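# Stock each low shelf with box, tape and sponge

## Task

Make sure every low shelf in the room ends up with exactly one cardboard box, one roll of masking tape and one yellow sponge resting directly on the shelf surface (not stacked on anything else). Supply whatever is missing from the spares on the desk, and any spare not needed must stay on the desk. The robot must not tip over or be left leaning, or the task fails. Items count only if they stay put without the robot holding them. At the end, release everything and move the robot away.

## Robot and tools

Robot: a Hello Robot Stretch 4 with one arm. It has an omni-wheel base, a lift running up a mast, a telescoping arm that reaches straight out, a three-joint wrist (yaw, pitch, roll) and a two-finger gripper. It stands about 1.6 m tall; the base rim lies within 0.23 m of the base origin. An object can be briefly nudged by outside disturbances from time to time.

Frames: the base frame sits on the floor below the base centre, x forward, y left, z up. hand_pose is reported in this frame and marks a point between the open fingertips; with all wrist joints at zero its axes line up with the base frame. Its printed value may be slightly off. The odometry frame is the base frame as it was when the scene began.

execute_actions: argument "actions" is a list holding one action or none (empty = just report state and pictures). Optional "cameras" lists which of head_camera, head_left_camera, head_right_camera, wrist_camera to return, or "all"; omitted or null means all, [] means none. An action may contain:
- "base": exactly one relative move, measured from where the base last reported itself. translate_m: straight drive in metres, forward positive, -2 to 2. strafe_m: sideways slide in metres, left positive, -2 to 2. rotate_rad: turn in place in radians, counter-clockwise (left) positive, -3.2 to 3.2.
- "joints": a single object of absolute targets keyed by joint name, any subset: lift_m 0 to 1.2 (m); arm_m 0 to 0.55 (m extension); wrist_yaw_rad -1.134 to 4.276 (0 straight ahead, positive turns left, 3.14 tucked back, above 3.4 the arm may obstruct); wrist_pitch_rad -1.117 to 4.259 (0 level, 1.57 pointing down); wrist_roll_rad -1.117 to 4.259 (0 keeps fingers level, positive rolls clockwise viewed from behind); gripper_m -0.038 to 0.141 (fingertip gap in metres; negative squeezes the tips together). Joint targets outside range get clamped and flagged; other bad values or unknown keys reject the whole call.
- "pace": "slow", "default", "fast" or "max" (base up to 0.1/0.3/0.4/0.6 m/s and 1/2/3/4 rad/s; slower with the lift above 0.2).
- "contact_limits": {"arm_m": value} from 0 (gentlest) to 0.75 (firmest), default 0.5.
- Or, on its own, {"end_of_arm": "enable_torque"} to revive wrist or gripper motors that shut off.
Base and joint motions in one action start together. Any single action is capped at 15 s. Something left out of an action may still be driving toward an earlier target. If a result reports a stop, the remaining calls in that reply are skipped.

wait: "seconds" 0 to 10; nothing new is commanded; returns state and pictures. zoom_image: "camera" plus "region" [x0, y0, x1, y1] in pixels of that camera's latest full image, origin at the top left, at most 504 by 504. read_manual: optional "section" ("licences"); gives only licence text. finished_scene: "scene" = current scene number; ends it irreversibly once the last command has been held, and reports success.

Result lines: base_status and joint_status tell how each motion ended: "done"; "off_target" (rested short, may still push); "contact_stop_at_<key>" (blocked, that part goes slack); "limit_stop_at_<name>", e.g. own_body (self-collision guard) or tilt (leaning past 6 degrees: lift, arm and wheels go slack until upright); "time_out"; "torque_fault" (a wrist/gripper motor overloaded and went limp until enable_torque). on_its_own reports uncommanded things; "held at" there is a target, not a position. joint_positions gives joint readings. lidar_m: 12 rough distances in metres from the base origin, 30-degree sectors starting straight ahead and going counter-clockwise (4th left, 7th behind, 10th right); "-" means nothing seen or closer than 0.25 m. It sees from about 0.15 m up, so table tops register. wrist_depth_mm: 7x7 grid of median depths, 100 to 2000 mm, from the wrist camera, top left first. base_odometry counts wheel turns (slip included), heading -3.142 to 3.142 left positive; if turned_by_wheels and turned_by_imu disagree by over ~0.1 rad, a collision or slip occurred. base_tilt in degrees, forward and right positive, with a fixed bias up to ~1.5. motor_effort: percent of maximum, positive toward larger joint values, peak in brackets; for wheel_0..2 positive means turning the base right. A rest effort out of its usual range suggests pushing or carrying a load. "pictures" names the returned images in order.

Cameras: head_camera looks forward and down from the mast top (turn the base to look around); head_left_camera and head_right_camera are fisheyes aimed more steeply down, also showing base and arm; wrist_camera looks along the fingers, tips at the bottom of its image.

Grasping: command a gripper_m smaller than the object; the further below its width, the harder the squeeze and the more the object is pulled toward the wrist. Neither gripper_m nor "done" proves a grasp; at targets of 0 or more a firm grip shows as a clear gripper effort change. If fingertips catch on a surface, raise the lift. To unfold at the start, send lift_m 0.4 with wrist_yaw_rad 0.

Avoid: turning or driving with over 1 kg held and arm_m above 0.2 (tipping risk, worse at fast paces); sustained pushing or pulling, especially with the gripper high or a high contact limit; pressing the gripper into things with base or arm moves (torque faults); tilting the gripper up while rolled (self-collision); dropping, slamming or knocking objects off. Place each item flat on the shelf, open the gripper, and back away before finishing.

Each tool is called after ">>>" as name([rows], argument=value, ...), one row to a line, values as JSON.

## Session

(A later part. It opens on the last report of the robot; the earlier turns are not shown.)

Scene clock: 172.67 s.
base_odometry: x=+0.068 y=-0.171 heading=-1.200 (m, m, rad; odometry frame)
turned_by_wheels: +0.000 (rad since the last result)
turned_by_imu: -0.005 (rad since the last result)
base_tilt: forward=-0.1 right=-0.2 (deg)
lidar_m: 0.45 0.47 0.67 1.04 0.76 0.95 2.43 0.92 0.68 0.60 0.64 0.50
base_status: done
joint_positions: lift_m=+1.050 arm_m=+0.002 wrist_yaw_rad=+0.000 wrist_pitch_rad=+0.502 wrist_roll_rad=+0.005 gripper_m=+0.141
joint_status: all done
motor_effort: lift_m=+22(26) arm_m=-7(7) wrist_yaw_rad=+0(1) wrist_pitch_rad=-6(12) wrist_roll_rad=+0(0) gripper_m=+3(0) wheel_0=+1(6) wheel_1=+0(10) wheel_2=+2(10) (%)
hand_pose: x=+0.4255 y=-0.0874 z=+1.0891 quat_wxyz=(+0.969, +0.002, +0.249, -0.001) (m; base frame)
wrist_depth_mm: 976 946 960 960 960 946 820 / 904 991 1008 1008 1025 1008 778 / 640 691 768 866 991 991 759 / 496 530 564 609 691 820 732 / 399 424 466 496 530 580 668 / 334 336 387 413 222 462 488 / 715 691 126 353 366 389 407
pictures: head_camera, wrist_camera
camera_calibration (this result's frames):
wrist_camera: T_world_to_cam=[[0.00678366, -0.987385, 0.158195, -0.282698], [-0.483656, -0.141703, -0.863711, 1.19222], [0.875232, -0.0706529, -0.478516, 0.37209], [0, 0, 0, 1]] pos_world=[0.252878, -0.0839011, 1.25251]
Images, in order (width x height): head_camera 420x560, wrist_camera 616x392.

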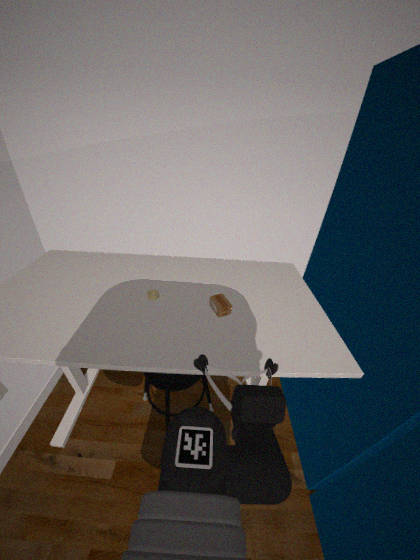

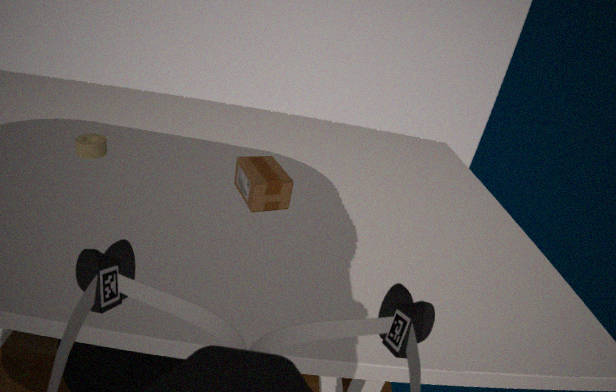

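>>> execute_actions([
  {"base":{"strafe_m":-0.096},"joints":{"arm_m":0.335,"wrist_yaw_rad":0.46,"lift_m":0.985}},
], cameras=["wrist_camera"])

>>> execute_actions([
  {"joints":{"lift_m":0.937},"pace":"slow"},
], cameras=["wrist_camera"])

Scene clock: 187.20 s.
base_odometry: x=-0.021 y=-0.206 heading=-1.200 (m, m, rad; odometry frame)
turned_by_wheels: +0.000 (rad since the last result)
turned_by_imu: +0.000 (rad since the last result)
base_tilt: forward=-0.3 right=-0.2 (deg)
lidar_m: 0.46 0.49 0.67 1.15 0.86 1.12 2.41 0.80 0.59 0.51 0.53 0.51
base_status: done
joint_positions: lift_m=+0.985 arm_m=+0.334 wrist_yaw_rad=+0.460 wrist_pitch_rad=+0.502 wrist_roll_rad=+0.005 gripper_m=+0.141
joint_status: all done
motor_effort: lift_m=+17(20) arm_m=+7(8) wrist_yaw_rad=+0(7) wrist_pitch_rad=-5(6) wrist_roll_rad=+0(0) gripper_m=+2(2) wheel_0=+0(9) wheel_1=+0(9) wheel_2=+1(2) (%)
hand_pose: x=+0.7700 y=+0.0339 z=+1.0246 quat_wxyz=(+0.943, -0.054, +0.242, +0.220) (m; base frame)
wrist_depth_mm: 1008 891 778 699 627 569 525 / 707 788 809 732 661 597 549 / 500 539 591 676 691 634 574 / 379 418 452 496 539 597 609 / 314 330 362 389 415 449 480 / 260 259 244 266 221 359 377 / 231 245 126 266 278 301 315
pictures: wrist_camera
camera_calibration (this result's frames):
wrist_camera: T_world_to_cam=[[0.444384, -0.881758, 0.158197, -0.495561], [-0.37023, -0.341574, -0.863862, 1.23997], [0.815753, 0.325317, -0.478243, 0.080357], [0, 0, 0, 1]] pos_world=[0.613744, -0.0395646, 1.18799]
Images, in order (width x height): wrist_camera 616x392.

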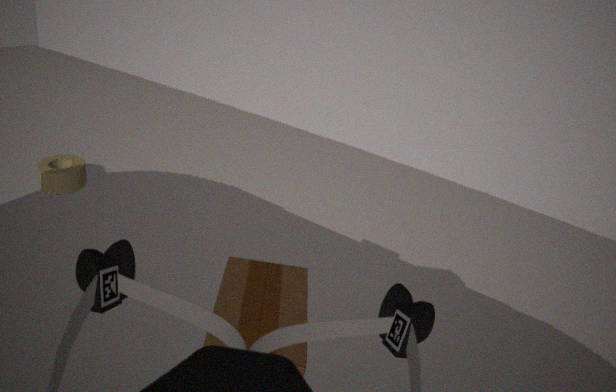

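Scene clock: 188.47 s.
base_odometry: x=-0.021 y=-0.206 heading=-1.200 (m, m, rad; odometry frame)
turned_by_wheels: +0.000 (rad since the last result)
turned_by_imu: +0.000 (rad since the last result)
base_tilt: forward=+0.0 right=-0.2 (deg)
lidar_m: 0.45 0.50 0.69 1.14 0.86 1.11 2.43 0.79 0.54 0.51 0.54 0.52
base_status: not commanded
joint_positions: lift_m=+0.937 arm_m=+0.334 wrist_yaw_rad=+0.460 wrist_pitch_rad=+0.502 wrist_roll_rad=+0.005 gripper_m=+0.141
joint_status: all done
motor_effort: lift_m=+17(16) arm_m=+8(8) wrist_yaw_rad=+0(1) wrist_pitch_rad=-5(6) wrist_roll_rad=+0(0) gripper_m=-2(1) wheel_0=+0(0) wheel_1=+0(0) wheel_2=+1(1) (%)
hand_pose: x=+0.7700 y=+0.0339 z=+0.9767 quat_wxyz=(+0.943, -0.054, +0.242, +0.220) (m; base frame)
wrist_depth_mm: 878 866 778 691 634 569 525 / 564 621 715 723 661 603 554 / 368 433 477 535 609 621 574 / 309 330 359 389 427 477 530 / 248 263 235 232 330 357 379 / 206 206 189 192 221 285 297 / 183 195 126 210 220 239 249
pictures: wrist_camera
camera_calibration (this result's frames):
wrist_camera: T_world_to_cam=[[0.444384, -0.881758, 0.158197, -0.487973], [-0.37023, -0.341574, -0.863862, 1.19853], [0.815753, 0.325317, -0.478243, 0.0574155], [0, 0, 0, 1]] pos_world=[0.613745, -0.0395646, 1.14002]
Images, in order (width x height): wrist_camera 616x392.

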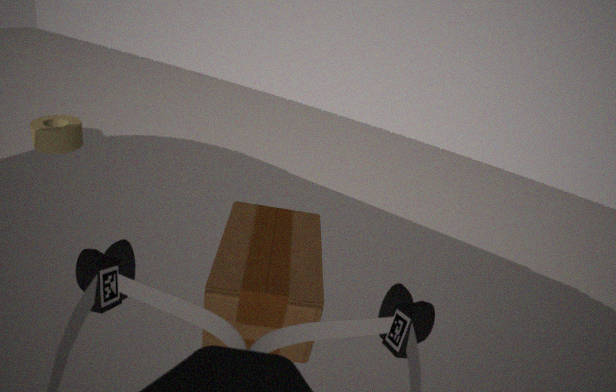

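>>> execute_actions([
  {"joints":{"gripper_m":0.015}},
], cameras=[])

>>> execute_actions([
  {"joints":{"lift_m":0.98}},
], cameras=["wrist_camera"])

Scene clock: 194.10 s.
base_odometry: x=-0.021 y=-0.206 heading=-1.200 (m, m, rad; odometry frame)
turned_by_wheels: +0.000 (rad since the last result)
turned_by_imu: +0.000 (rad since the last result)
base_tilt: forward=+0.0 right=-0.2 (deg)
lidar_m: 0.47 0.48 0.66 1.15 0.87 1.11 2.44 0.80 0.54 0.52 0.54 0.49
base_status: not commanded
joint_positions: lift_m=+0.937 arm_m=+0.334 wrist_yaw_rad=+0.460 wrist_pitch_rad=+0.503 wrist_roll_rad=+0.005 gripper_m=+0.015
joint_status: all done
motor_effort: lift_m=+17(17) arm_m=+7(7) wrist_yaw_rad=+1(1) wrist_pitch_rad=-8(8) wrist_roll_rad=+0(0) gripper_m=-19(24) wheel_0=+0(0) wheel_1=+0(0) wheel_2=+1(1) (%)
hand_pose: x=+0.7699 y=+0.0339 z=+0.9764 quat_wxyz=(+0.943, -0.055, +0.243, +0.220) (m; base frame)
wrist_depth_mm: 866 866 778 699 627 569 525 / 554 621 715 723 661 597 549 / 368 424 473 525 603 621 580 / 306 329 355 387 424 473 521 / 250 266 209 229 329 355 379 / 208 180 176 183 266 282 296 / 183 193 124 188 213 237 248
pictures: none
No camera images: the call's "cameras" was empty. Leave "cameras" out to get every camera's image.

Scene clock: 195.13 s.
base_odometry: x=-0.021 y=-0.206 heading=-1.200 (m, m, rad; odometry frame)
turned_by_wheels: +0.000 (rad since the last result)
turned_by_imu: +0.000 (rad since the last result)
base_tilt: forward=-0.2 right=-0.2 (deg)
lidar_m: 0.47 0.48 0.65 1.16 0.83 1.09 2.42 0.78 0.55 0.51 0.54 0.51
base_status: not commanded
joint_positions: lift_m=+0.980 arm_m=+0.334 wrist_yaw_rad=+0.460 wrist_pitch_rad=+0.503 wrist_roll_rad=+0.005 gripper_m=+0.015
joint_status: all done
motor_effort: lift_m=+23(25) arm_m=+7(7) wrist_yaw_rad=+0(0) wrist_pitch_rad=-9(9) wrist_roll_rad=+0(0) gripper_m=-22(22) wheel_0=+0(0) wheel_1=+0(0) wheel_2=+1(1) (%)
hand_pose: x=+0.7699 y=+0.0339 z=+1.0188 quat_wxyz=(+0.943, -0.055, +0.243, +0.220) (m; base frame)
wrist_depth_mm: 1008 878 778 699 627 564 525 / 683 768 798 732 654 591 549 / 484 525 580 647 683 634 580 / 377 404 436 477 521 580 597 / 309 325 210 229 402 436 466 / 256 180 176 183 327 347 366 / 224 240 124 188 260 293 306
pictures: wrist_camera
camera_calibration (this result's frames):
wrist_camera: T_world_to_cam=[[0.44454, -0.88168, 0.158189, -0.494759], [-0.371158, -0.342025, -0.863285, 1.235], [0.815246, 0.325052, -0.479286, 0.0791767], [0, 0, 0, 1]] pos_world=[0.613773, -0.0395532, 1.18237]
Images, in order (width x height): wrist_camera 616x392.

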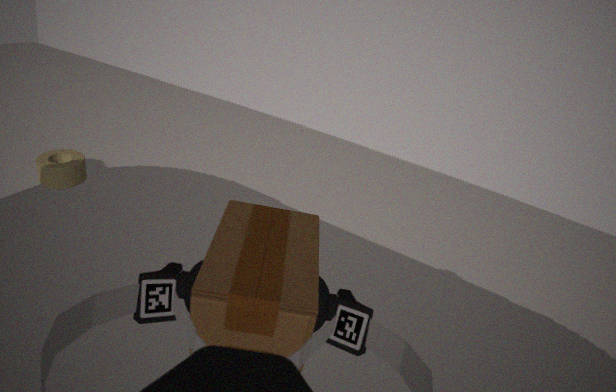

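>>> execute_actions([
  {"base":{"translate_m":-1.95},"joints":{"arm_m":0,"wrist_yaw_rad":0},"pace":"fast"},
], cameras=[])

>>> execute_actions([
  {"base":{"rotate_rad":-1.57},"joints":{"lift_m":0.65}},
], cameras=["head_camera"])

Scene clock: 208.33 s.
base_odometry: x=-0.728 y=+1.611 heading=-1.200 (m, m, rad; odometry frame)
turned_by_wheels: +0.000 (rad since the last result)
turned_by_imu: +0.006 (rad since the last result)
base_tilt: forward=+0.1 right=-0.1 (deg)
lidar_m: 2.13 1.11 0.84 1.14 0.71 0.50 0.46 0.52 0.75 1.86 0.68 0.78
base_status: done
joint_positions: lift_m=+0.980 arm_m=+0.002 wrist_yaw_rad=+0.000 wrist_pitch_rad=+0.503 wrist_roll_rad=+0.005 gripper_m=+0.015
joint_status: all done
motor_effort: lift_m=+22(24) arm_m=-7(8) wrist_yaw_rad=+1(9) wrist_pitch_rad=-10(10) wrist_roll_rad=+0(0) gripper_m=-23(22) wheel_0=-2(6) wheel_1=-1(7) wheel_2=+0(12) (%)
hand_pose: x=+0.4254 y=-0.0874 z=+1.0188 quat_wxyz=(+0.968, +0.002, +0.249, -0.001) (m; base frame)
wrist_depth_mm: 1808 - - - - 991 715 / 1863 - - - 1863 960 676 / 1708 - - - 1708 904 661 / 1464 - - - 1576 878 634 / 1499 1661 209 228 1430 831 621 / 1308 181 176 183 1205 788 585 / 1160 1229 124 188 960 759 574
pictures: none
No camera images: the call's "cameras" was empty. Leave "cameras" out to get every camera's image.

Scene clock: 210.70 s.
base_odometry: x=-0.728 y=+1.611 heading=-2.770 (m, m, rad; odometry frame)
turned_by_wheels: -1.570 (rad since the last result)
turned_by_imu: -1.567 (rad since the last result)
base_tilt: forward=-0.1 right=-0.1 (deg)
lidar_m: 1.81 0.73 0.78 2.15 1.10 0.83 1.14 0.72 0.51 0.46 0.51 0.73
base_status: done
joint_positions: lift_m=+0.650 arm_m=+0.002 wrist_yaw_rad=+0.000 wrist_pitch_rad=+0.503 wrist_roll_rad=+0.005 gripper_m=+0.015
joint_status: all done
motor_effort: lift_m=+17(22) arm_m=-7(7) wrist_yaw_rad=+0(0) wrist_pitch_rad=-9(9) wrist_roll_rad=+0(0) gripper_m=-24(23) wheel_0=+1(7) wheel_1=+3(10) wheel_2=+2(4) (%)
hand_pose: x=+0.4254 y=-0.0874 z=+0.6893 quat_wxyz=(+0.968, +0.002, +0.249, -0.001) (m; base frame)
wrist_depth_mm: - - - - 1808 904 654 / - - - - 1708 878 615 / 1661 1983 - - 1537 842 603 / 866 1499 1576 1808 1430 798 580 / 891 1255 209 229 1308 759 559 / 866 180 176 182 1060 732 539 / 831 891 124 187 878 691 525
pictures: head_camera
Images, in order (width x height): head_camera 420x560.

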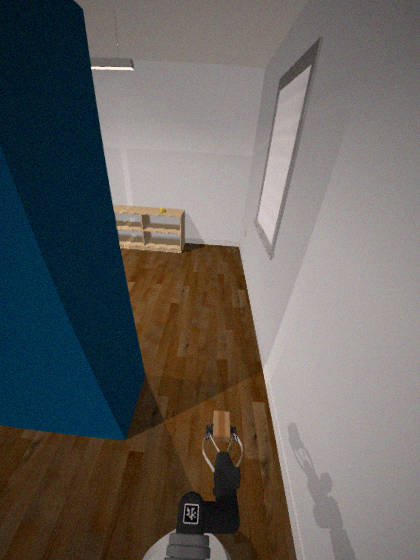

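>>> execute_actions([
  {"base":{"translate_m":1.3},"pace":"fast"},
], cameras=[])

>>> execute_actions([
  {"base":{"rotate_rad":0.47}},
], cameras=[])

>>> execute_actions([
  {"base":{"translate_m":1.45},"pace":"fast"},
], cameras=["head_camera","head_left_camera","wrist_camera"])

Scene clock: 224.60 s.
base_odometry: x=-1.939 y=+1.139 heading=-2.769 (m, m, rad; odometry frame)
turned_by_wheels: +0.000 (rad since the last result)
turned_by_imu: -0.003 (rad since the last result)
base_tilt: forward=+0.0 right=-0.2 (deg)
lidar_m: 1.91 1.90 2.94 1.11 0.53 0.62 2.01 0.74 0.51 0.48 0.49 0.68
base_status: done
joint_positions: lift_m=+0.650 arm_m=+0.002 wrist_yaw_rad=+0.000 wrist_pitch_rad=+0.503 wrist_roll_rad=+0.005 gripper_m=+0.015
joint_status: not commanded
motor_effort: lift_m=+18(17) arm_m=-7(7) wrist_yaw_rad=+0(0) wrist_pitch_rad=-9(9) wrist_roll_rad=+0(0) gripper_m=-23(21) wheel_0=+0(6) wheel_1=+1(6) wheel_2=+3(12) (%)
hand_pose: x=+0.4254 y=-0.0874 z=+0.6892 quat_wxyz=(+0.968, +0.002, +0.249, -0.001) (m; base frame)
wrist_depth_mm: 1618 1863 1808 1808 1756 854 627 / 1756 1863 - - 1618 842 569 / 1708 1808 - - 1499 820 591 / 1430 1499 1661 1808 1366 778 569 / 1138 1205 209 228 1281 750 544 / 960 180 176 183 1060 707 525 / 842 917 123 187 854 668 508
pictures: none
No camera images: the call's "cameras" was empty. Leave "cameras" out to get every camera's image.

Scene clock: 225.87 s.
base_odometry: x=-1.939 y=+1.139 heading=-2.300 (m, m, rad; odometry frame)
turned_by_wheels: +0.470 (rad since the last result)
turned_by_imu: +0.469 (rad since the last result)
base_tilt: forward=-0.1 right=-0.2 (deg)
lidar_m: 1.91 2.52 1.41 0.51 0.58 2.10 0.75 0.52 0.48 0.50 0.64 1.60
base_status: done
joint_positions: lift_m=+0.650 arm_m=+0.002 wrist_yaw_rad=+0.000 wrist_pitch_rad=+0.503 wrist_roll_rad=+0.005 gripper_m=+0.015
joint_status: not commanded
motor_effort: lift_m=+18(18) arm_m=-7(7) wrist_yaw_rad=+0(1) wrist_pitch_rad=-9(9) wrist_roll_rad=+0(1) gripper_m=-22(24) wheel_0=+0(5) wheel_1=-2(9) wheel_2=-1(9) (%)
hand_pose: x=+0.4254 y=-0.0874 z=+0.6892 quat_wxyz=(+0.968, +0.002, +0.249, -0.001) (m; base frame)
wrist_depth_mm: - - - - 1863 1708 1576 / - - - - 1863 1756 1618 / 1808 1983 - - - 1863 1708 / 1430 1537 1618 1756 1921 1921 1756 / 1160 1205 209 228 1537 1661 1537 / 960 180 176 183 1255 1308 1281 / 842 891 124 187 976 1098 1098
pictures: none
No camera images: the call's "cameras" was empty. Leave "cameras" out to get every camera's image.

Scene clock: 230.80 s.
base_odometry: x=-2.904 y=+0.057 heading=-2.299 (m, m, rad; odometry frame)
turned_by_wheels: +0.000 (rad since the last result)
turned_by_imu: -0.003 (rad since the last result)
base_tilt: forward=-0.2 right=-0.1 (deg)
lidar_m: 0.57 0.78 2.15 2.23 1.67 1.54 1.78 1.21 1.09 1.17 1.05 0.56
base_status: done
joint_positions: lift_m=+0.650 arm_m=+0.002 wrist_yaw_rad=+0.000 wrist_pitch_rad=+0.503 wrist_roll_rad=+0.005 gripper_m=+0.015
joint_status: not commanded
motor_effort: lift_m=+18(18) arm_m=-7(7) wrist_yaw_rad=+1(0) wrist_pitch_rad=-9(10) wrist_roll_rad=+0(0) gripper_m=-23(20) wheel_0=+0(6) wheel_1=+1(9) wheel_2=+1(10) (%)
hand_pose: x=+0.4254 y=-0.0874 z=+0.6892 quat_wxyz=(+0.968, +0.002, +0.249, -0.001) (m; base frame)
wrist_depth_mm: 1098 960 842 750 676 615 564 / 723 788 854 798 707 640 591 / 946 564 615 683 732 668 615 / 831 585 477 488 508 615 640 / 960 647 209 229 427 459 496 / 904 181 176 183 375 368 384 / 831 798 124 188 580 609 324
pictures: head_camera, head_left_camera, wrist_camera
camera_calibration (this result's frames):
wrist_camera: T_world_to_cam=[[0.00698979, -0.987383, 0.158194, -0.219516], [-0.484535, -0.14173, -0.863214, 0.846813], [0.874744, -0.0706166, -0.479413, 0.181691], [0, 0, 0, 1]] pos_world=[0.252912, -0.0838974, 0.852812]
Images, in order (width x height): head_camera 420x560, head_left_camera 420x672, wrist_camera 616x392.

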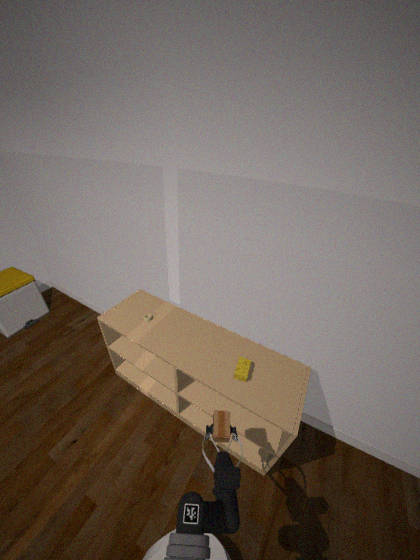

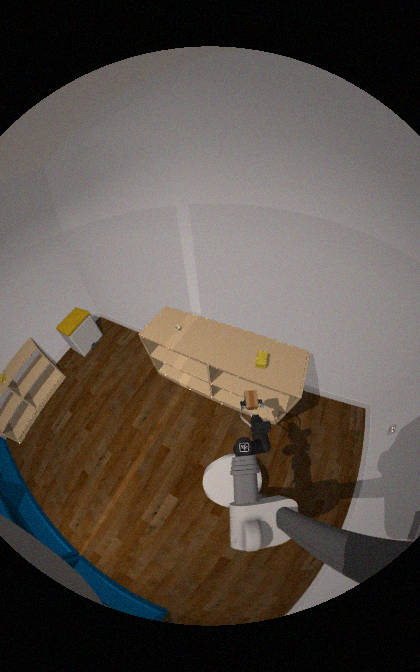

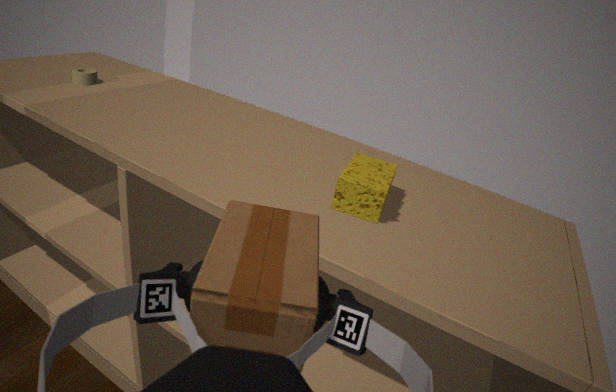

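>>> execute_actions([
  {"base":{"strafe_m":0.14},"joints":{"arm_m":0.44,"lift_m":0.625}},
], cameras=["head_camera"])

Scene clock: 238.13 s.
base_odometry: x=-2.800 y=-0.037 heading=-2.300 (m, m, rad; odometry frame)
turned_by_wheels: +0.000 (rad since the last result)
turned_by_imu: +0.001 (rad since the last result)
base_tilt: forward=+0.0 right=-0.3 (deg)
lidar_m: 0.63 0.89 2.04 2.13 1.59 1.49 1.55 1.32 1.25 1.32 0.65 0.61
base_status: done
joint_positions: lift_m=+0.625 arm_m=+0.439 wrist_yaw_rad=+0.000 wrist_pitch_rad=+0.503 wrist_roll_rad=+0.005 gripper_m=+0.015
joint_status: all done
motor_effort: lift_m=+17(18) arm_m=+7(11) wrist_yaw_rad=+0(1) wrist_pitch_rad=-9(9) wrist_roll_rad=+0(0) gripper_m=-24(22) wheel_0=-1(7) wheel_1=-1(12) wheel_2=+0(2) (%)
hand_pose: x=+0.8624 y=-0.0874 z=+0.6643 quat_wxyz=(+0.969, +0.002, +0.249, +0.000) (m; base frame)
wrist_depth_mm: 615 530 462 415 373 334 314 / 627 569 496 436 392 351 327 / 452 492 512 462 413 370 342 / 351 377 410 462 436 392 355 / 287 306 209 229 377 407 375 / 239 180 176 183 307 325 382 / 209 223 124 187 245 273 286
pictures: head_camera
Images, in order (width x height): head_camera 420x560.

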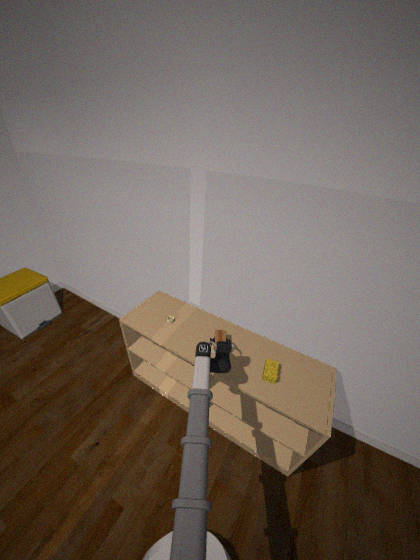

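>>> execute_actions([
  {"joints":{"lift_m":0.599},"pace":"slow"},
], cameras=[])

>>> execute_actions([
  {"joints":{"gripper_m":0.10}},
], cameras=[])

>>> execute_actions([
  {"joints":{"arm_m":0.0,"lift_m":0.63},"pace":"fast"},
], cameras=["wrist_camera"])

>>> execute_actions([
  {"base":{"rotate_rad":1.1}},
], cameras=["head_camera","wrist_camera"])

>>> zoom_image(camera="head_camera", region=[40, 200, 260, 300])

Scene clock: 247.20 s.
base_odometry: x=-2.800 y=-0.037 heading=-2.300 (m, m, rad; odometry frame)
turned_by_wheels: +0.000 (rad since the last result)
turned_by_imu: +0.000 (rad since the last result)
base_tilt: forward=-0.2 right=-0.3 (deg)
lidar_m: 0.65 0.86 2.02 2.13 1.58 1.48 1.55 1.32 1.22 1.30 0.65 0.62
base_status: not commanded
joint_positions: lift_m=+0.599 arm_m=+0.439 wrist_yaw_rad=+0.000 wrist_pitch_rad=+0.503 wrist_roll_rad=+0.005 gripper_m=+0.015
joint_status: all done
motor_effort: lift_m=+17(16) arm_m=+7(7) wrist_yaw_rad=+0(0) wrist_pitch_rad=-9(9) wrist_roll_rad=+0(1) gripper_m=-22(23) wheel_0=-1(1) wheel_1=+0(0) wheel_2=+0(0) (%)
hand_pose: x=+0.8624 y=-0.0874 z=+0.6383 quat_wxyz=(+0.969, +0.002, +0.249, +0.000) (m; base frame)
wrist_depth_mm: 615 535 466 413 370 338 312 / 559 554 492 439 392 351 327 / 397 430 492 462 413 368 340 / 309 330 359 392 427 392 357 / 252 268 210 229 332 384 375 / 210 181 176 182 270 286 300 / 184 196 124 188 216 240 252
pictures: none
No camera images: the call's "cameras" was empty. Leave "cameras" out to get every camera's image.

Scene clock: 248.87 s.
base_odometry: x=-2.800 y=-0.037 heading=-2.300 (m, m, rad; odometry frame)
turned_by_wheels: +0.000 (rad since the last result)
turned_by_imu: +0.000 (rad since the last result)
base_tilt: forward=+0.0 right=-0.2 (deg)
lidar_m: 0.65 0.88 2.02 2.11 1.60 1.46 1.52 1.31 1.22 1.32 0.66 0.62
base_status: not commanded
joint_positions: lift_m=+0.599 arm_m=+0.439 wrist_yaw_rad=+0.000 wrist_pitch_rad=+0.503 wrist_roll_rad=+0.005 gripper_m=+0.100
joint_status: all done
motor_effort: lift_m=+17(17) arm_m=+7(8) wrist_yaw_rad=+0(0) wrist_pitch_rad=-7(9) wrist_roll_rad=+0(1) gripper_m=-1(23) wheel_0=-1(0) wheel_1=-1(0) wheel_2=+0(0) (%)
hand_pose: x=+0.8625 y=-0.0874 z=+0.6385 quat_wxyz=(+0.969, +0.002, +0.249, +0.000) (m; base frame)
wrist_depth_mm: 609 535 466 415 373 336 314 / 564 559 492 436 392 351 327 / 399 439 492 459 415 370 342 / 310 334 362 394 424 389 359 / 253 265 228 242 332 384 377 / 212 190 191 193 255 286 301 / 181 197 124 211 222 241 253
pictures: none
No camera images: the call's "cameras" was empty. Leave "cameras" out to get every camera's image.

Scene clock: 250.87 s.
base_odometry: x=-2.800 y=-0.037 heading=-2.300 (m, m, rad; odometry frame)
turned_by_wheels: +0.000 (rad since the last result)
turned_by_imu: +0.000 (rad since the last result)
base_tilt: forward=+0.0 right=-0.4 (deg)
lidar_m: 0.65 0.87 2.05 2.13 1.59 1.48 1.54 1.31 1.22 1.30 0.66 0.63
base_status: not commanded
joint_positions: lift_m=+0.630 arm_m=+0.002 wrist_yaw_rad=+0.000 wrist_pitch_rad=+0.502 wrist_roll_rad=+0.005 gripper_m=+0.100
joint_status: all done
motor_effort: lift_m=+22(24) arm_m=-7(6) wrist_yaw_rad=+1(0) wrist_pitch_rad=-6(7) wrist_roll_rad=+0(0) gripper_m=-3(2) wheel_0=-1(1) wheel_1=+0(1) wheel_2=+0(0) (%)
hand_pose: x=+0.4255 y=-0.0875 z=+0.6691 quat_wxyz=(+0.969, +0.002, +0.249, -0.001) (m; base frame)
wrist_depth_mm: 1205 1060 917 809 732 661 621 / 741 732 854 854 778 691 647 / 878 991 580 597 723 723 668 / 866 878 615 496 508 508 634 / 991 732 683 788 778 427 455 / 917 190 640 661 668 723 382 / 809 842 124 564 580 627 647
pictures: wrist_camera
camera_calibration (this result's frames):
wrist_camera: T_world_to_cam=[[0.00657694, -0.987385, 0.1582, -0.216229], [-0.483703, -0.141605, -0.863701, 0.82951], [0.875207, -0.0708415, -0.478533, 0.17109], [0, 0, 0, 1]] pos_world=[0.25292, -0.083918, 0.832528]
Images, in order (width x height): wrist_camera 616x392.

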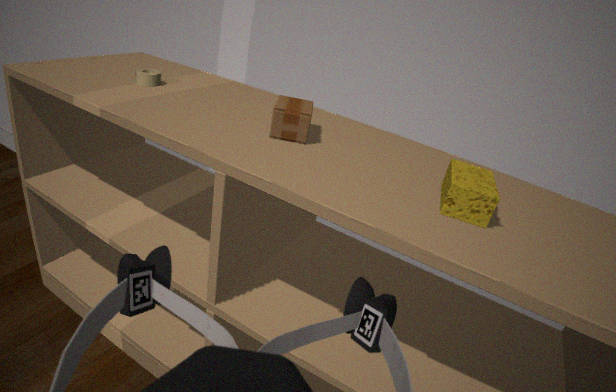

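Scene clock: 252.63 s.
base_odometry: x=-2.800 y=-0.037 heading=-1.200 (m, m, rad; odometry frame)
turned_by_wheels: +1.100 (rad since the last result)
turned_by_imu: +1.098 (rad since the last result)
base_tilt: forward=-0.1 right=-0.3 (deg)
lidar_m: 2.05 2.15 1.57 1.48 1.84 1.28 1.23 1.31 0.64 0.60 0.65 0.93
base_status: done
joint_positions: lift_m=+0.630 arm_m=+0.002 wrist_yaw_rad=+0.000 wrist_pitch_rad=+0.502 wrist_roll_rad=+0.005 gripper_m=+0.100
joint_status: not commanded
motor_effort: lift_m=+22(22) arm_m=-7(7) wrist_yaw_rad=+0(0) wrist_pitch_rad=-6(6) wrist_roll_rad=+0(0) gripper_m=-2(6) wheel_0=-2(6) wheel_1=-1(9) wheel_2=-2(12) (%)
hand_pose: x=+0.4256 y=-0.0874 z=+0.6691 quat_wxyz=(+0.969, +0.002, +0.249, -0.001) (m; base frame)
wrist_depth_mm: 1863 - - - - 1983 1430 / 1983 - - - - 1863 1366 / 1756 1863 1983 - 1863 1808 1308 / 1366 1499 1618 1756 1921 1808 1229 / 1138 1160 1281 1366 1499 1499 809 / 946 190 1078 1118 1138 1182 798 / 798 866 124 960 976 960 820
pictures: head_camera, wrist_camera
camera_calibration (this result's frames):
wrist_camera: T_world_to_cam=[[0.00692968, -0.987383, 0.1582, -0.21629], [-0.483651, -0.141778, -0.863702, 0.829503], [0.875234, -0.0705284, -0.478531, 0.171083], [0, 0, 0, 1]] pos_world=[0.252951, -0.0838893, 0.832529]
Images, in order (width x height): head_camera 420x560, wrist_camera 616x392.

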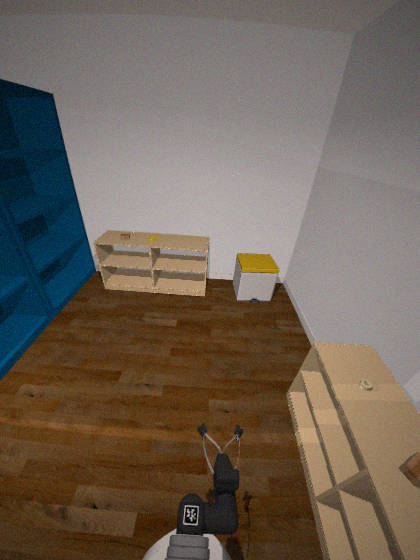

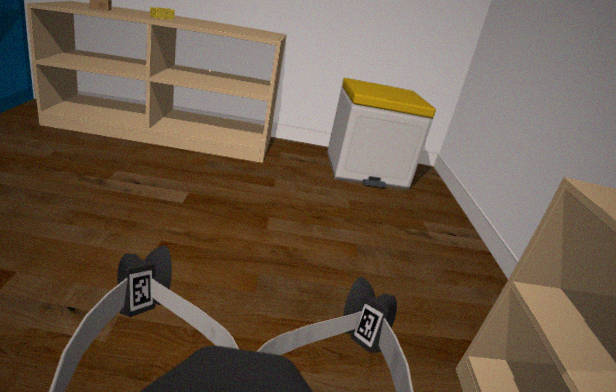

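Region (40, 200, 260, 300) of head_camera's 420x560 image, scaled by 2.291, with more detail than that image has; it fills the top 229 rows of this view, and the rest is white.

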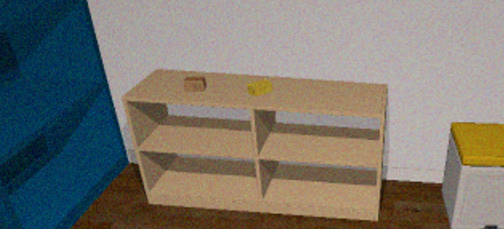

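>>> execute_actions([
  {"base":{"translate_m":-0.79},"joints":{"wrist_pitch_rad":1.57,"lift_m":0.45},"pace":"fast"},
], cameras=[])

>>> execute_actions([
  {"base":{"strafe_m":0.9},"pace":"max"},
], cameras=[])

Scene clock: 265.50 s.
base_odometry: x=-3.086 y=+0.700 heading=-1.200 (m, m, rad; odometry frame)
turned_by_wheels: +0.000 (rad since the last result)
turned_by_imu: +0.002 (rad since the last result)
base_tilt: forward=+0.1 right=-0.2 (deg)
lidar_m: 2.82 2.18 1.56 1.75 0.64 0.46 0.42 0.50 0.70 1.03 0.78 0.94
base_status: done
joint_positions: lift_m=+0.450 arm_m=+0.002 wrist_yaw_rad=+0.000 wrist_pitch_rad=+1.570 wrist_roll_rad=+0.005 gripper_m=+0.100
joint_status: all done
motor_effort: lift_m=+17(21) arm_m=-7(7) wrist_yaw_rad=+0(0) wrist_pitch_rad=+0(1) wrist_roll_rad=+1(0) gripper_m=-1(3) wheel_0=+0(8) wheel_1=-1(5) wheel_2=-3(13) (%)
hand_pose: x=+0.1729 y=-0.0874 z=+0.3399 quat_wxyz=(+0.707, +0.002, +0.707, -0.002) (m; base frame)
wrist_depth_mm: 539 544 559 564 580 585 603 / 539 544 554 569 574 591 597 / 539 544 559 564 574 591 597 / 535 544 554 564 580 591 597 / 342 340 345 569 580 585 597 / 334 190 347 351 574 597 603 / 332 340 124 353 574 585 597
pictures: none
No camera images: the call's "cameras" was empty. Leave "cameras" out to get every camera's image.

Scene clock: 268.53 s.
base_odometry: x=-2.247 y=+1.026 heading=-1.200 (m, m, rad; odometry frame)
turned_by_wheels: +0.000 (rad since the last result)
turned_by_imu: +0.002 (rad since the last result)
base_tilt: forward=-0.2 right=-0.3 (deg)
lidar_m: 2.42 0.87 0.75 1.95 0.71 0.51 0.45 0.48 0.65 1.89 1.60 2.21
base_status: done
joint_positions: lift_m=+0.450 arm_m=+0.002 wrist_yaw_rad=+0.000 wrist_pitch_rad=+1.570 wrist_roll_rad=+0.005 gripper_m=+0.100
joint_status: not commanded
motor_effort: lift_m=+20(20) arm_m=-7(8) wrist_yaw_rad=+0(1) wrist_pitch_rad=+0(0) wrist_roll_rad=+0(0) gripper_m=-3(2) wheel_0=+1(13) wheel_1=-3(14) wheel_2=-1(5) (%)
hand_pose: x=+0.1728 y=-0.0874 z=+0.3397 quat_wxyz=(+0.707, +0.002, +0.707, -0.002) (m; base frame)
wrist_depth_mm: 539 544 559 564 574 591 597 / 539 544 559 564 574 591 597 / 539 544 559 564 580 591 597 / 539 544 554 564 580 591 591 / 340 338 347 564 574 591 597 / 332 190 345 353 580 585 597 / 332 342 124 353 574 591 597
pictures: none
No camera images: the call's "cameras" was empty. Leave "cameras" out to get every camera's image.

>>> execute_actions([
  {"base":{"strafe_m":1.88},"pace":"max"},
], cameras=[])

>>> execute_actions([
  {"base":{"translate_m":1.95},"joints":{"lift_m":1.03,"wrist_pitch_rad":0.5,"wrist_yaw_rad":0.4},"pace":"max"},
], cameras=["head_camera","wrist_camera"])

Scene clock: 277.10 s.
base_odometry: x=-0.494 y=+1.706 heading=-1.201 (m, m, rad; odometry frame)
turned_by_wheels: +0.000 (rad since the last result)
turned_by_imu: +0.005 (rad since the last result)
base_tilt: forward=+0.0 right=-0.1 (deg)
lidar_m: 2.42 0.74 0.61 0.88 0.64 0.47 0.45 0.50 0.72 1.93 0.90 1.16
base_status: done
joint_positions: lift_m=+0.450 arm_m=+0.002 wrist_yaw_rad=+0.000 wrist_pitch_rad=+1.570 wrist_roll_rad=+0.005 gripper_m=+0.100
joint_status: not commanded
motor_effort: lift_m=+20(20) arm_m=-7(7) wrist_yaw_rad=+0(0) wrist_pitch_rad=+0(0) wrist_roll_rad=+1(0) gripper_m=-1(2) wheel_0=+1(13) wheel_1=-3(13) wheel_2=-1(1) (%)
hand_pose: x=+0.1728 y=-0.0874 z=+0.3397 quat_wxyz=(+0.707, +0.002, +0.707, -0.002) (m; base frame)
wrist_depth_mm: 539 549 559 564 574 591 597 / 535 549 559 564 574 585 597 / 535 549 559 569 580 585 597 / 535 544 554 569 580 591 603 / 342 340 347 569 580 591 597 / 336 190 345 353 580 591 597 / 332 342 124 355 574 585 591
pictures: none
No camera images: the call's "cameras" was empty. Leave "cameras" out to get every camera's image.

Scene clock: 282.37 s.
base_odometry: x=+0.211 y=-0.111 heading=-1.201 (m, m, rad; odometry frame)
turned_by_wheels: +0.000 (rad since the last result)
turned_by_imu: -0.005 (rad since the last result)
base_tilt: forward=-0.1 right=-0.2 (deg)
lidar_m: 0.46 0.50 0.69 0.90 0.65 0.73 2.41 1.16 0.81 0.77 0.70 0.50
base_status: done
joint_positions: lift_m=+1.030 arm_m=+0.002 wrist_yaw_rad=+0.400 wrist_pitch_rad=+0.502 wrist_roll_rad=+0.005 gripper_m=+0.100
joint_status: all done
motor_effort: lift_m=+21(26) arm_m=-7(7) wrist_yaw_rad=+1(6) wrist_pitch_rad=-6(12) wrist_roll_rad=+0(0) gripper_m=-2(1) wheel_0=-1(7) wheel_1=+0(7) wheel_2=+1(13) (%)
hand_pose: x=+0.4395 y=+0.0180 z=+1.0693 quat_wxyz=(+0.949, -0.047, +0.244, +0.192) (m; base frame)
wrist_depth_mm: 917 1138 1098 1025 917 842 798 / 891 931 1098 1060 976 904 831 / 597 654 715 798 917 917 891 / 469 500 539 591 640 723 831 / 413 399 433 466 500 539 574 / 1205 190 364 379 384 430 452 / 1182 1255 124 322 332 359 379
pictures: head_camera, wrist_camera
camera_calibration (this result's frames):
wrist_camera: T_world_to_cam=[[0.390706, -0.906821, 0.158191, -0.3458], [-0.390127, -0.318776, -0.863819, 1.159], [0.833757, 0.275784, -0.478323, 0.369569], [0, 0, 0, 1]] pos_world=[0.279131, -0.0460387, 1.23264]
Images, in order (width x height): head_camera 420x560, wrist_camera 616x392.

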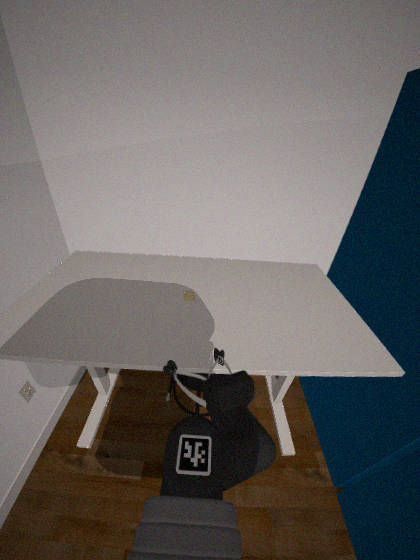

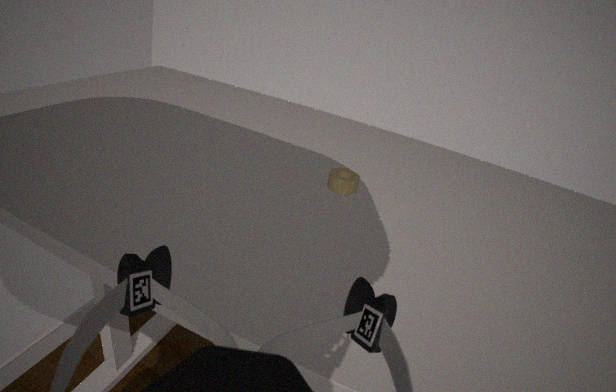

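>>> execute_actions([
  {"joints":{"lift_m":0.965,"arm_m":0.397,"wrist_yaw_rad":0.62}},
], cameras=["wrist_camera"])

>>> execute_actions([
  {"joints":{"lift_m":0.935},"pace":"slow"},
], cameras=["wrist_camera"])

Scene clock: 295.03 s.
base_odometry: x=+0.211 y=-0.111 heading=-1.201 (m, m, rad; odometry frame)
turned_by_wheels: +0.000 (rad since the last result)
turned_by_imu: +0.000 (rad since the last result)
base_tilt: forward=-0.2 right=-0.2 (deg)
lidar_m: 0.46 0.50 0.65 0.91 0.63 0.74 2.42 1.16 0.80 0.78 0.73 0.51
base_status: not commanded
joint_positions: lift_m=+0.965 arm_m=+0.396 wrist_yaw_rad=+0.620 wrist_pitch_rad=+0.502 wrist_roll_rad=+0.005 gripper_m=+0.100
joint_status: all done
motor_effort: lift_m=+17(19) arm_m=+7(5) wrist_yaw_rad=+1(3) wrist_pitch_rad=-5(6) wrist_roll_rad=+1(0) gripper_m=+0(1) wheel_0=-1(1) wheel_1=+0(0) wheel_2=+1(1) (%)
hand_pose: x=+0.8232 y=+0.0758 z=+1.0046 quat_wxyz=(+0.923, -0.074, +0.237, +0.295) (m; base frame)
wrist_depth_mm: 798 917 831 699 609 530 480 / 647 715 820 732 634 549 496 / 455 496 549 615 647 574 517 / 353 382 413 445 492 559 539 / 290 301 330 355 379 410 436 / 243 190 264 270 290 325 345 / 206 225 124 244 253 274 287
pictures: wrist_camera
camera_calibration (this result's frames):
wrist_camera: T_world_to_cam=[[0.579144, -0.799729, 0.158193, -0.596301], [-0.311092, -0.396166, -0.863871, 1.21215], [0.753534, 0.451094, -0.478227, 0.0554516], [0, 0, 0, 1]] pos_world=[0.680651, -0.0216787, 1.16799]
Images, in order (width x height): wrist_camera 616x392.

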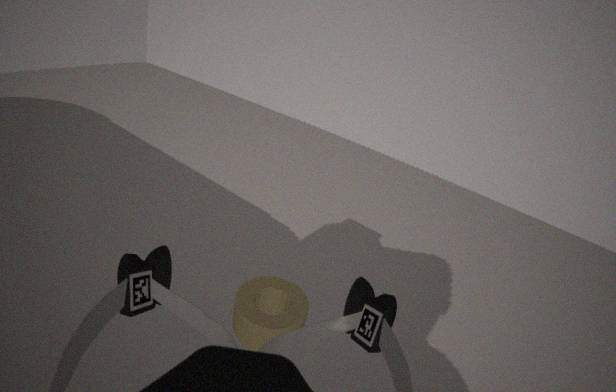

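Scene clock: 296.10 s.
base_odometry: x=+0.211 y=-0.111 heading=-1.201 (m, m, rad; odometry frame)
turned_by_wheels: +0.000 (rad since the last result)
turned_by_imu: +0.000 (rad since the last result)
base_tilt: forward=-0.1 right=-0.2 (deg)
lidar_m: 0.46 0.49 0.67 0.90 0.63 0.74 2.43 1.14 0.82 0.78 0.71 0.51
base_status: not commanded
joint_positions: lift_m=+0.935 arm_m=+0.396 wrist_yaw_rad=+0.620 wrist_pitch_rad=+0.502 wrist_roll_rad=+0.005 gripper_m=+0.100
joint_status: all done
motor_effort: lift_m=+17(17) arm_m=+7(7) wrist_yaw_rad=+1(1) wrist_pitch_rad=-5(5) wrist_roll_rad=+0(1) gripper_m=+1(3) wheel_0=-1(1) wheel_1=+0(0) wheel_2=+1(1) (%)
hand_pose: x=+0.8232 y=+0.0758 z=+0.9747 quat_wxyz=(+0.923, -0.074, +0.237, +0.295) (m; base frame)
wrist_depth_mm: 798 917 831 699 609 530 480 / 554 615 707 715 634 554 500 / 392 424 473 525 615 569 521 / 304 327 355 384 418 469 521 / 248 258 281 304 327 353 377 / 209 190 230 230 250 279 293 / 178 192 124 209 217 236 246
pictures: wrist_camera
camera_calibration (this result's frames):
wrist_camera: T_world_to_cam=[[0.579144, -0.799729, 0.158193, -0.591561], [-0.311093, -0.396166, -0.863871, 1.18627], [0.753534, 0.451094, -0.478227, 0.0411194], [0, 0, 0, 1]] pos_world=[0.680652, -0.0216787, 1.13803]
Images, in order (width x height): wrist_camera 616x392.

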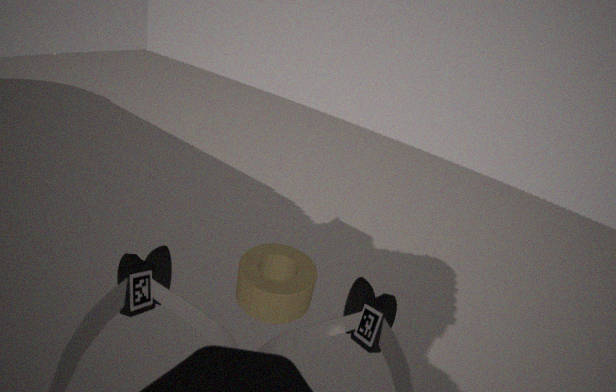

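>>> execute_actions([
  {"joints":{"lift_m":0.930,"arm_m":0.412},"pace":"slow"},
], cameras=[])

>>> execute_actions([
  {"joints":{"gripper_m":0.012}},
], cameras=["wrist_camera"])

Scene clock: 306.37 s.
base_odometry: x=+0.211 y=-0.111 heading=-1.201 (m, m, rad; odometry frame)
turned_by_wheels: +0.000 (rad since the last result)
turned_by_imu: +0.000 (rad since the last result)
base_tilt: forward=+0.1 right=-0.1 (deg)
lidar_m: 0.45 0.50 0.67 0.88 0.65 0.73 2.42 1.14 0.83 0.77 0.73 0.50
base_status: not commanded
joint_positions: lift_m=+0.930 arm_m=+0.411 wrist_yaw_rad=+0.620 wrist_pitch_rad=+0.498 wrist_roll_rad=+0.005 gripper_m=+0.100
joint_status: all done
motor_effort: lift_m=+15(14) arm_m=+8(6) wrist_yaw_rad=+0(0) wrist_pitch_rad=+6(6) wrist_roll_rad=+0(0) gripper_m=-1(4) wheel_0=-1(1) wheel_1=+0(0) wheel_2=+1(1) (%)
hand_pose: x=+0.8385 y=+0.0761 z=+0.9708 quat_wxyz=(+0.923, -0.073, +0.235, +0.295) (m; base frame)
wrist_depth_mm: 798 917 820 683 591 521 469 / 559 627 715 707 621 539 484 / 389 424 469 525 609 554 508 / 303 325 351 387 421 473 512 / 246 262 279 303 325 349 375 / 207 191 217 226 253 277 291 / 176 191 123 208 216 233 245
pictures: none
No camera images: the call's "cameras" was empty. Leave "cameras" out to get every camera's image.

Scene clock: 308.07 s.
base_odometry: x=+0.211 y=-0.111 heading=-1.201 (m, m, rad; odometry frame)
turned_by_wheels: +0.000 (rad since the last result)
turned_by_imu: +0.000 (rad since the last result)
base_tilt: forward=+0.0 right=-0.3 (deg)
lidar_m: 0.46 0.49 0.68 0.89 0.65 0.74 2.42 1.16 0.84 0.77 0.71 0.50
base_status: not commanded
joint_positions: lift_m=+0.930 arm_m=+0.411 wrist_yaw_rad=+0.620 wrist_pitch_rad=+0.502 wrist_roll_rad=+0.005 gripper_m=+0.012
joint_status: all done
motor_effort: lift_m=+16(16) arm_m=+8(8) wrist_yaw_rad=+1(1) wrist_pitch_rad=-5(8) wrist_roll_rad=+0(0) gripper_m=-21(21) wheel_0=-1(1) wheel_1=+0(0) wheel_2=+1(1) (%)
hand_pose: x=+0.8383 y=+0.0757 z=+0.9697 quat_wxyz=(+0.923, -0.074, +0.237, +0.295) (m; base frame)
wrist_depth_mm: 788 904 809 683 591 517 469 / 539 597 691 699 615 539 484 / 382 415 455 512 597 559 508 / 296 319 345 373 410 455 508 / 241 256 276 294 319 343 364 / 203 178 207 209 257 272 283 / 172 187 122 204 205 229 239
pictures: wrist_camera
camera_calibration (this result's frames):
wrist_camera: T_world_to_cam=[[0.579004, -0.799831, 0.158193, -0.599377], [-0.311134, -0.396095, -0.863889, 1.18667], [0.753625, 0.450975, -0.478196, 0.0273462], [0, 0, 0, 1]] pos_world=[0.695646, -0.0216986, 1.13304]
Images, in order (width x height): wrist_camera 616x392.

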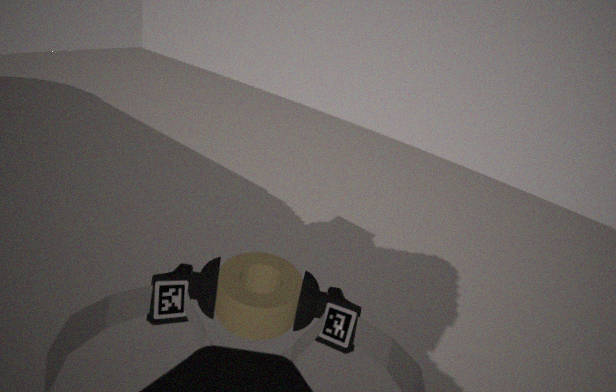

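>>> execute_actions([
  {"joints":{"lift_m":0.965}},
], cameras=[])

>>> execute_actions([
  {"base":{"translate_m":-1.96},"joints":{"arm_m":0,"wrist_yaw_rad":1.7},"pace":"fast"},
], cameras=[])

>>> execute_actions([
  {"base":{"strafe_m":-0.45},"joints":{"lift_m":0.45},"pace":"fast"},
], cameras=["head_left_camera"])

Scene clock: 317.00 s.
base_odometry: x=+0.211 y=-0.111 heading=-1.201 (m, m, rad; odometry frame)
turned_by_wheels: +0.000 (rad since the last result)
turned_by_imu: +0.000 (rad since the last result)
base_tilt: forward=-0.1 right=-0.4 (deg)
lidar_m: 0.47 0.51 0.66 0.89 0.64 0.74 2.42 1.16 0.84 0.76 0.73 0.52
base_status: not commanded
joint_positions: lift_m=+0.965 arm_m=+0.411 wrist_yaw_rad=+0.620 wrist_pitch_rad=+0.502 wrist_roll_rad=+0.005 gripper_m=+0.012
joint_status: all done
motor_effort: lift_m=+23(24) arm_m=+7(8) wrist_yaw_rad=+1(1) wrist_pitch_rad=-6(6) wrist_roll_rad=+0(1) gripper_m=-21(24) wheel_0=-1(1) wheel_1=+0(0) wheel_2=+1(1) (%)
hand_pose: x=+0.8382 y=+0.0757 z=+1.0041 quat_wxyz=(+0.923, -0.074, +0.237, +0.295) (m; base frame)
wrist_depth_mm: 798 931 809 676 591 512 469 / 640 715 798 723 615 539 484 / 455 492 549 615 634 559 508 / 353 379 410 445 492 554 530 / 289 307 329 353 377 407 436 / 243 178 208 210 307 324 343 / 206 224 122 242 245 273 286
pictures: none
No camera images: the call's "cameras" was empty. Leave "cameras" out to get every camera's image.

Scene clock: 323.77 s.
base_odometry: x=-0.497 y=+1.716 heading=-1.201 (m, m, rad; odometry frame)
turned_by_wheels: +0.000 (rad since the last result)
turned_by_imu: +0.006 (rad since the last result)
base_tilt: forward=+0.0 right=-0.3 (deg)
lidar_m: 2.43 0.74 0.60 0.89 0.65 0.47 0.44 0.47 0.72 1.93 0.92 1.14
base_status: done
joint_positions: lift_m=+0.965 arm_m=+0.002 wrist_yaw_rad=+1.700 wrist_pitch_rad=+0.502 wrist_roll_rad=+0.005 gripper_m=+0.012
joint_status: all done
motor_effort: lift_m=+23(23) arm_m=-7(9) wrist_yaw_rad=+0(6) wrist_pitch_rad=-6(7) wrist_roll_rad=+0(1) gripper_m=-21(20) wheel_0=-1(6) wheel_1=+0(6) wheel_2=+0(12) (%)
hand_pose: x=+0.2268 y=+0.2620 z=+1.0041 quat_wxyz=(+0.640, -0.185, +0.166, +0.727) (m; base frame)
wrist_depth_mm: 842 798 788 759 741 715 699 / 878 878 842 809 788 759 732 / 946 946 904 878 842 820 788 / 1008 1008 976 931 917 866 842 / 1078 1078 1025 1008 931 931 904 / 1098 178 208 211 798 866 891 / 1042 1255 122 854 647 699 750
pictures: none
No camera images: the call's "cameras" was empty. Leave "cameras" out to get every camera's image.

Scene clock: 326.30 s.
base_odometry: x=-0.917 y=+1.553 heading=-1.201 (m, m, rad; odometry frame)
turned_by_wheels: +0.000 (rad since the last result)
turned_by_imu: +0.000 (rad since the last result)
base_tilt: forward=+0.0 right=-0.3 (deg)
lidar_m: 1.40 1.33 1.00 1.33 0.67 0.45 0.47 0.51 0.68 1.89 0.64 0.57
base_status: done
joint_positions: lift_m=+0.450 arm_m=+0.002 wrist_yaw_rad=+1.700 wrist_pitch_rad=+0.502 wrist_roll_rad=+0.005 gripper_m=+0.012
joint_status: all done
motor_effort: lift_m=+17(19) arm_m=-7(7) wrist_yaw_rad=+0(1) wrist_pitch_rad=-6(6) wrist_roll_rad=+0(0) gripper_m=-23(21) wheel_0=+0(10) wheel_1=+2(10) wheel_2=+1(2) (%)
hand_pose: x=+0.2268 y=+0.2620 z=+0.4895 quat_wxyz=(+0.640, -0.185, +0.166, +0.727) (m; base frame)
wrist_depth_mm: 878 1205 1229 1182 1118 1078 1098 / 917 1281 1308 1255 1229 1182 1118 / 960 1336 1366 1336 1098 1182 1118 / 1008 1160 1281 1366 1281 1308 991 / 878 946 1008 1098 1042 1098 1060 / 750 178 208 210 946 1008 1008 / 634 691 122 750 750 831 891
pictures: head_left_camera
Images, in order (width x height): head_left_camera 420x672.

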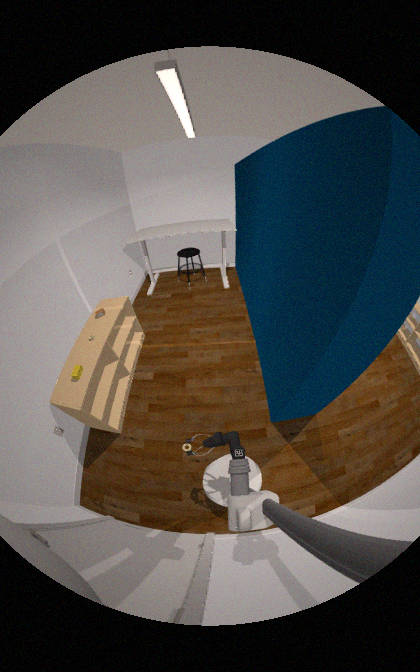

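>>> execute_actions([
  {"base":{"strafe_m":-1.97},"pace":"max"},
], cameras=[])

>>> execute_actions([
  {"base":{"translate_m":2.0},"joints":{"lift_m":0.64,"wrist_yaw_rad":0},"pace":"max"},
], cameras=["head_camera","wrist_camera"])

Scene clock: 334.93 s.
base_odometry: x=-2.753 y=+0.840 heading=-1.200 (m, m, rad; odometry frame)
turned_by_wheels: +0.000 (rad since the last result)
turned_by_imu: -0.001 (rad since the last result)
base_tilt: forward=+0.1 right=-0.2 (deg)
lidar_m: 2.82 1.64 1.23 1.93 0.64 0.45 0.43 0.46 0.71 1.41 1.10 1.42
base_status: done
joint_positions: lift_m=+0.450 arm_m=+0.002 wrist_yaw_rad=+1.700 wrist_pitch_rad=+0.502 wrist_roll_rad=+0.005 gripper_m=+0.012
joint_status: not commanded
motor_effort: lift_m=+20(20) arm_m=-7(7) wrist_yaw_rad=+1(0) wrist_pitch_rad=-7(7) wrist_roll_rad=+1(0) gripper_m=-21(21) wheel_0=+0(13) wheel_1=+3(14) wheel_2=+1(1) (%)
hand_pose: x=+0.2268 y=+0.2620 z=+0.4893 quat_wxyz=(+0.640, -0.185, +0.166, +0.727) (m; base frame)
wrist_depth_mm: 891 1205 1983 - - 1281 1281 / 931 1308 - - - 1336 1308 / 976 1366 1661 1863 1537 1499 1430 / 1008 1138 1281 1366 1366 1499 1537 / 878 946 1008 1098 1160 1205 1182 / 741 178 208 210 931 976 1042 / 634 691 122 750 750 842 891
pictures: none
No camera images: the call's "cameras" was empty. Leave "cameras" out to get every camera's image.

Scene clock: 340.23 s.
base_odometry: x=-2.029 y=-1.024 heading=-1.200 (m, m, rad; odometry frame)
turned_by_wheels: +0.000 (rad since the last result)
turned_by_imu: -0.005 (rad since the last result)
base_tilt: forward=+0.0 right=-0.2 (deg)
lidar_m: 0.84 0.88 1.21 1.12 1.18 1.64 2.46 1.47 1.02 1.06 1.16 0.88
base_status: done
joint_positions: lift_m=+0.640 arm_m=+0.002 wrist_yaw_rad=+0.000 wrist_pitch_rad=+0.502 wrist_roll_rad=+0.005 gripper_m=+0.012
joint_status: all done
motor_effort: lift_m=+21(26) arm_m=-7(7) wrist_yaw_rad=+1(3) wrist_pitch_rad=-7(7) wrist_roll_rad=+0(1) gripper_m=-22(24) wheel_0=+0(7) wheel_1=+2(9) wheel_2=+1(14) (%)
hand_pose: x=+0.4254 y=-0.0874 z=+0.6792 quat_wxyz=(+0.969, +0.002, +0.249, -0.001) (m; base frame)
wrist_depth_mm: 931 931 946 931 946 931 931 / 707 723 878 976 991 991 976 / 1042 759 1078 741 798 1060 1078 / 820 842 960 1060 946 1138 1118 / 1008 798 778 831 946 1078 854 / 891 178 208 210 1160 1042 788 / 809 891 122 917 917 991 831
pictures: head_camera, wrist_camera
camera_calibration (this result's frames):
wrist_camera: T_world_to_cam=[[0.0069173, -0.987385, 0.158187, -0.217876], [-0.483698, -0.141757, -0.863679, 0.83817], [0.875208, -0.0705402, -0.478577, 0.176066], [0, 0, 0, 1]] pos_world=[0.252834, -0.0838913, 0.842636]
Images, in order (width x height): head_camera 420x560, wrist_camera 616x392.

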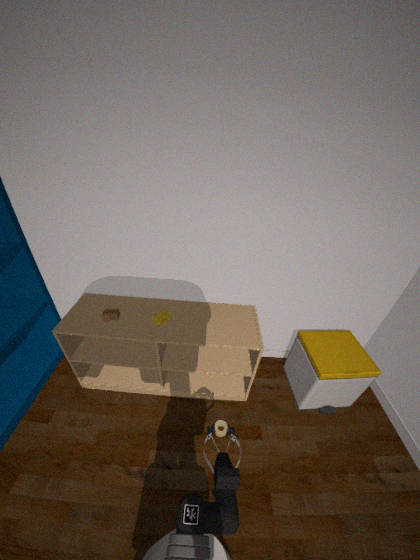

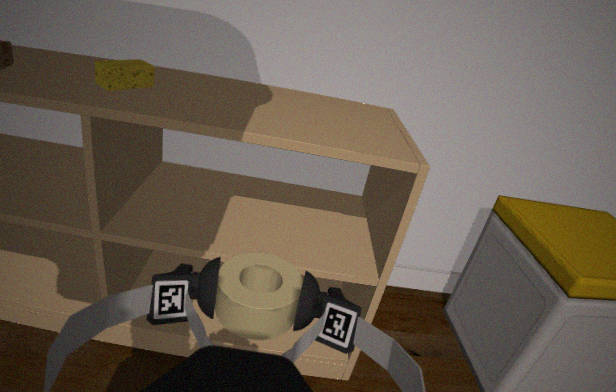

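>>> execute_actions([
  {"base":{"translate_m":0.28},"joints":{"lift_m":0.62,"arm_m":0.31}},
], cameras=[])

>>> execute_actions([
  {"joints":{"lift_m":0.594},"pace":"slow"},
], cameras=["wrist_camera"])

Scene clock: 347.43 s.
base_odometry: x=-1.928 y=-1.285 heading=-1.200 (m, m, rad; odometry frame)
turned_by_wheels: +0.000 (rad since the last result)
turned_by_imu: +0.000 (rad since the last result)
base_tilt: forward=+0.0 right=-0.2 (deg)
lidar_m: 0.56 0.57 0.83 1.15 1.18 1.64 2.77 1.46 1.17 1.38 0.89 0.60
base_status: done
joint_positions: lift_m=+0.620 arm_m=+0.309 wrist_yaw_rad=+0.000 wrist_pitch_rad=+0.502 wrist_roll_rad=+0.005 gripper_m=+0.012
joint_status: all done
motor_effort: lift_m=+17(20) arm_m=+7(8) wrist_yaw_rad=+0(0) wrist_pitch_rad=-6(7) wrist_roll_rad=+0(0) gripper_m=-20(20) wheel_0=+0(3) wheel_1=+1(7) wheel_2=+1(11) (%)
hand_pose: x=+0.7325 y=-0.0874 z=+0.6596 quat_wxyz=(+0.969, +0.002, +0.249, +0.000) (m; base frame)
wrist_depth_mm: 399 402 402 402 399 399 399 / 427 427 427 427 427 427 418 / 445 459 462 459 455 455 452 / 347 373 402 439 488 496 496 / 283 300 320 345 373 413 539 / 237 178 208 210 301 319 585 / 202 220 122 239 240 270 283
pictures: none
No camera images: the call's "cameras" was empty. Leave "cameras" out to get every camera's image.

Scene clock: 348.43 s.
base_odometry: x=-1.928 y=-1.285 heading=-1.200 (m, m, rad; odometry frame)
turned_by_wheels: +0.000 (rad since the last result)
turned_by_imu: +0.000 (rad since the last result)
base_tilt: forward=-0.2 right=-0.3 (deg)
lidar_m: 0.57 0.59 0.83 1.14 1.17 1.65 2.76 1.46 1.16 1.37 0.88 0.59
base_status: not commanded
joint_positions: lift_m=+0.594 arm_m=+0.309 wrist_yaw_rad=+0.000 wrist_pitch_rad=+0.502 wrist_roll_rad=+0.005 gripper_m=+0.012
joint_status: all done
motor_effort: lift_m=+17(16) arm_m=+7(7) wrist_yaw_rad=+0(0) wrist_pitch_rad=-6(6) wrist_roll_rad=+0(0) gripper_m=-21(20) wheel_0=+0(0) wheel_1=+1(1) wheel_2=+0(1) (%)
hand_pose: x=+0.7325 y=-0.0874 z=+0.6336 quat_wxyz=(+0.969, +0.002, +0.249, +0.000) (m; base frame)
wrist_depth_mm: 402 399 402 402 399 397 397 / 427 427 430 430 424 424 421 / 389 449 455 459 459 459 452 / 301 324 353 384 418 484 492 / 246 262 283 303 325 349 539 / 207 178 208 210 264 279 298 / 177 191 122 208 210 236 246
pictures: wrist_camera
camera_calibration (this result's frames):
wrist_camera: T_world_to_cam=[[0.00695367, -0.987385, 0.158187, -0.212795], [-0.483601, -0.141783, -0.863729, 0.947251], [0.875261, -0.0704935, -0.478486, -0.114619], [0, 0, 0, 1]] pos_world=[0.559893, -0.083887, 0.796986]
Images, in order (width x height): wrist_camera 616x392.

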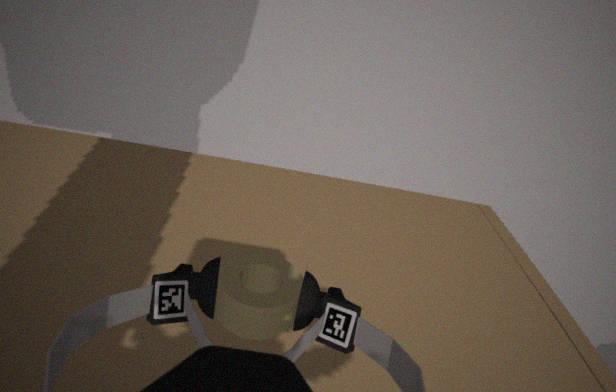

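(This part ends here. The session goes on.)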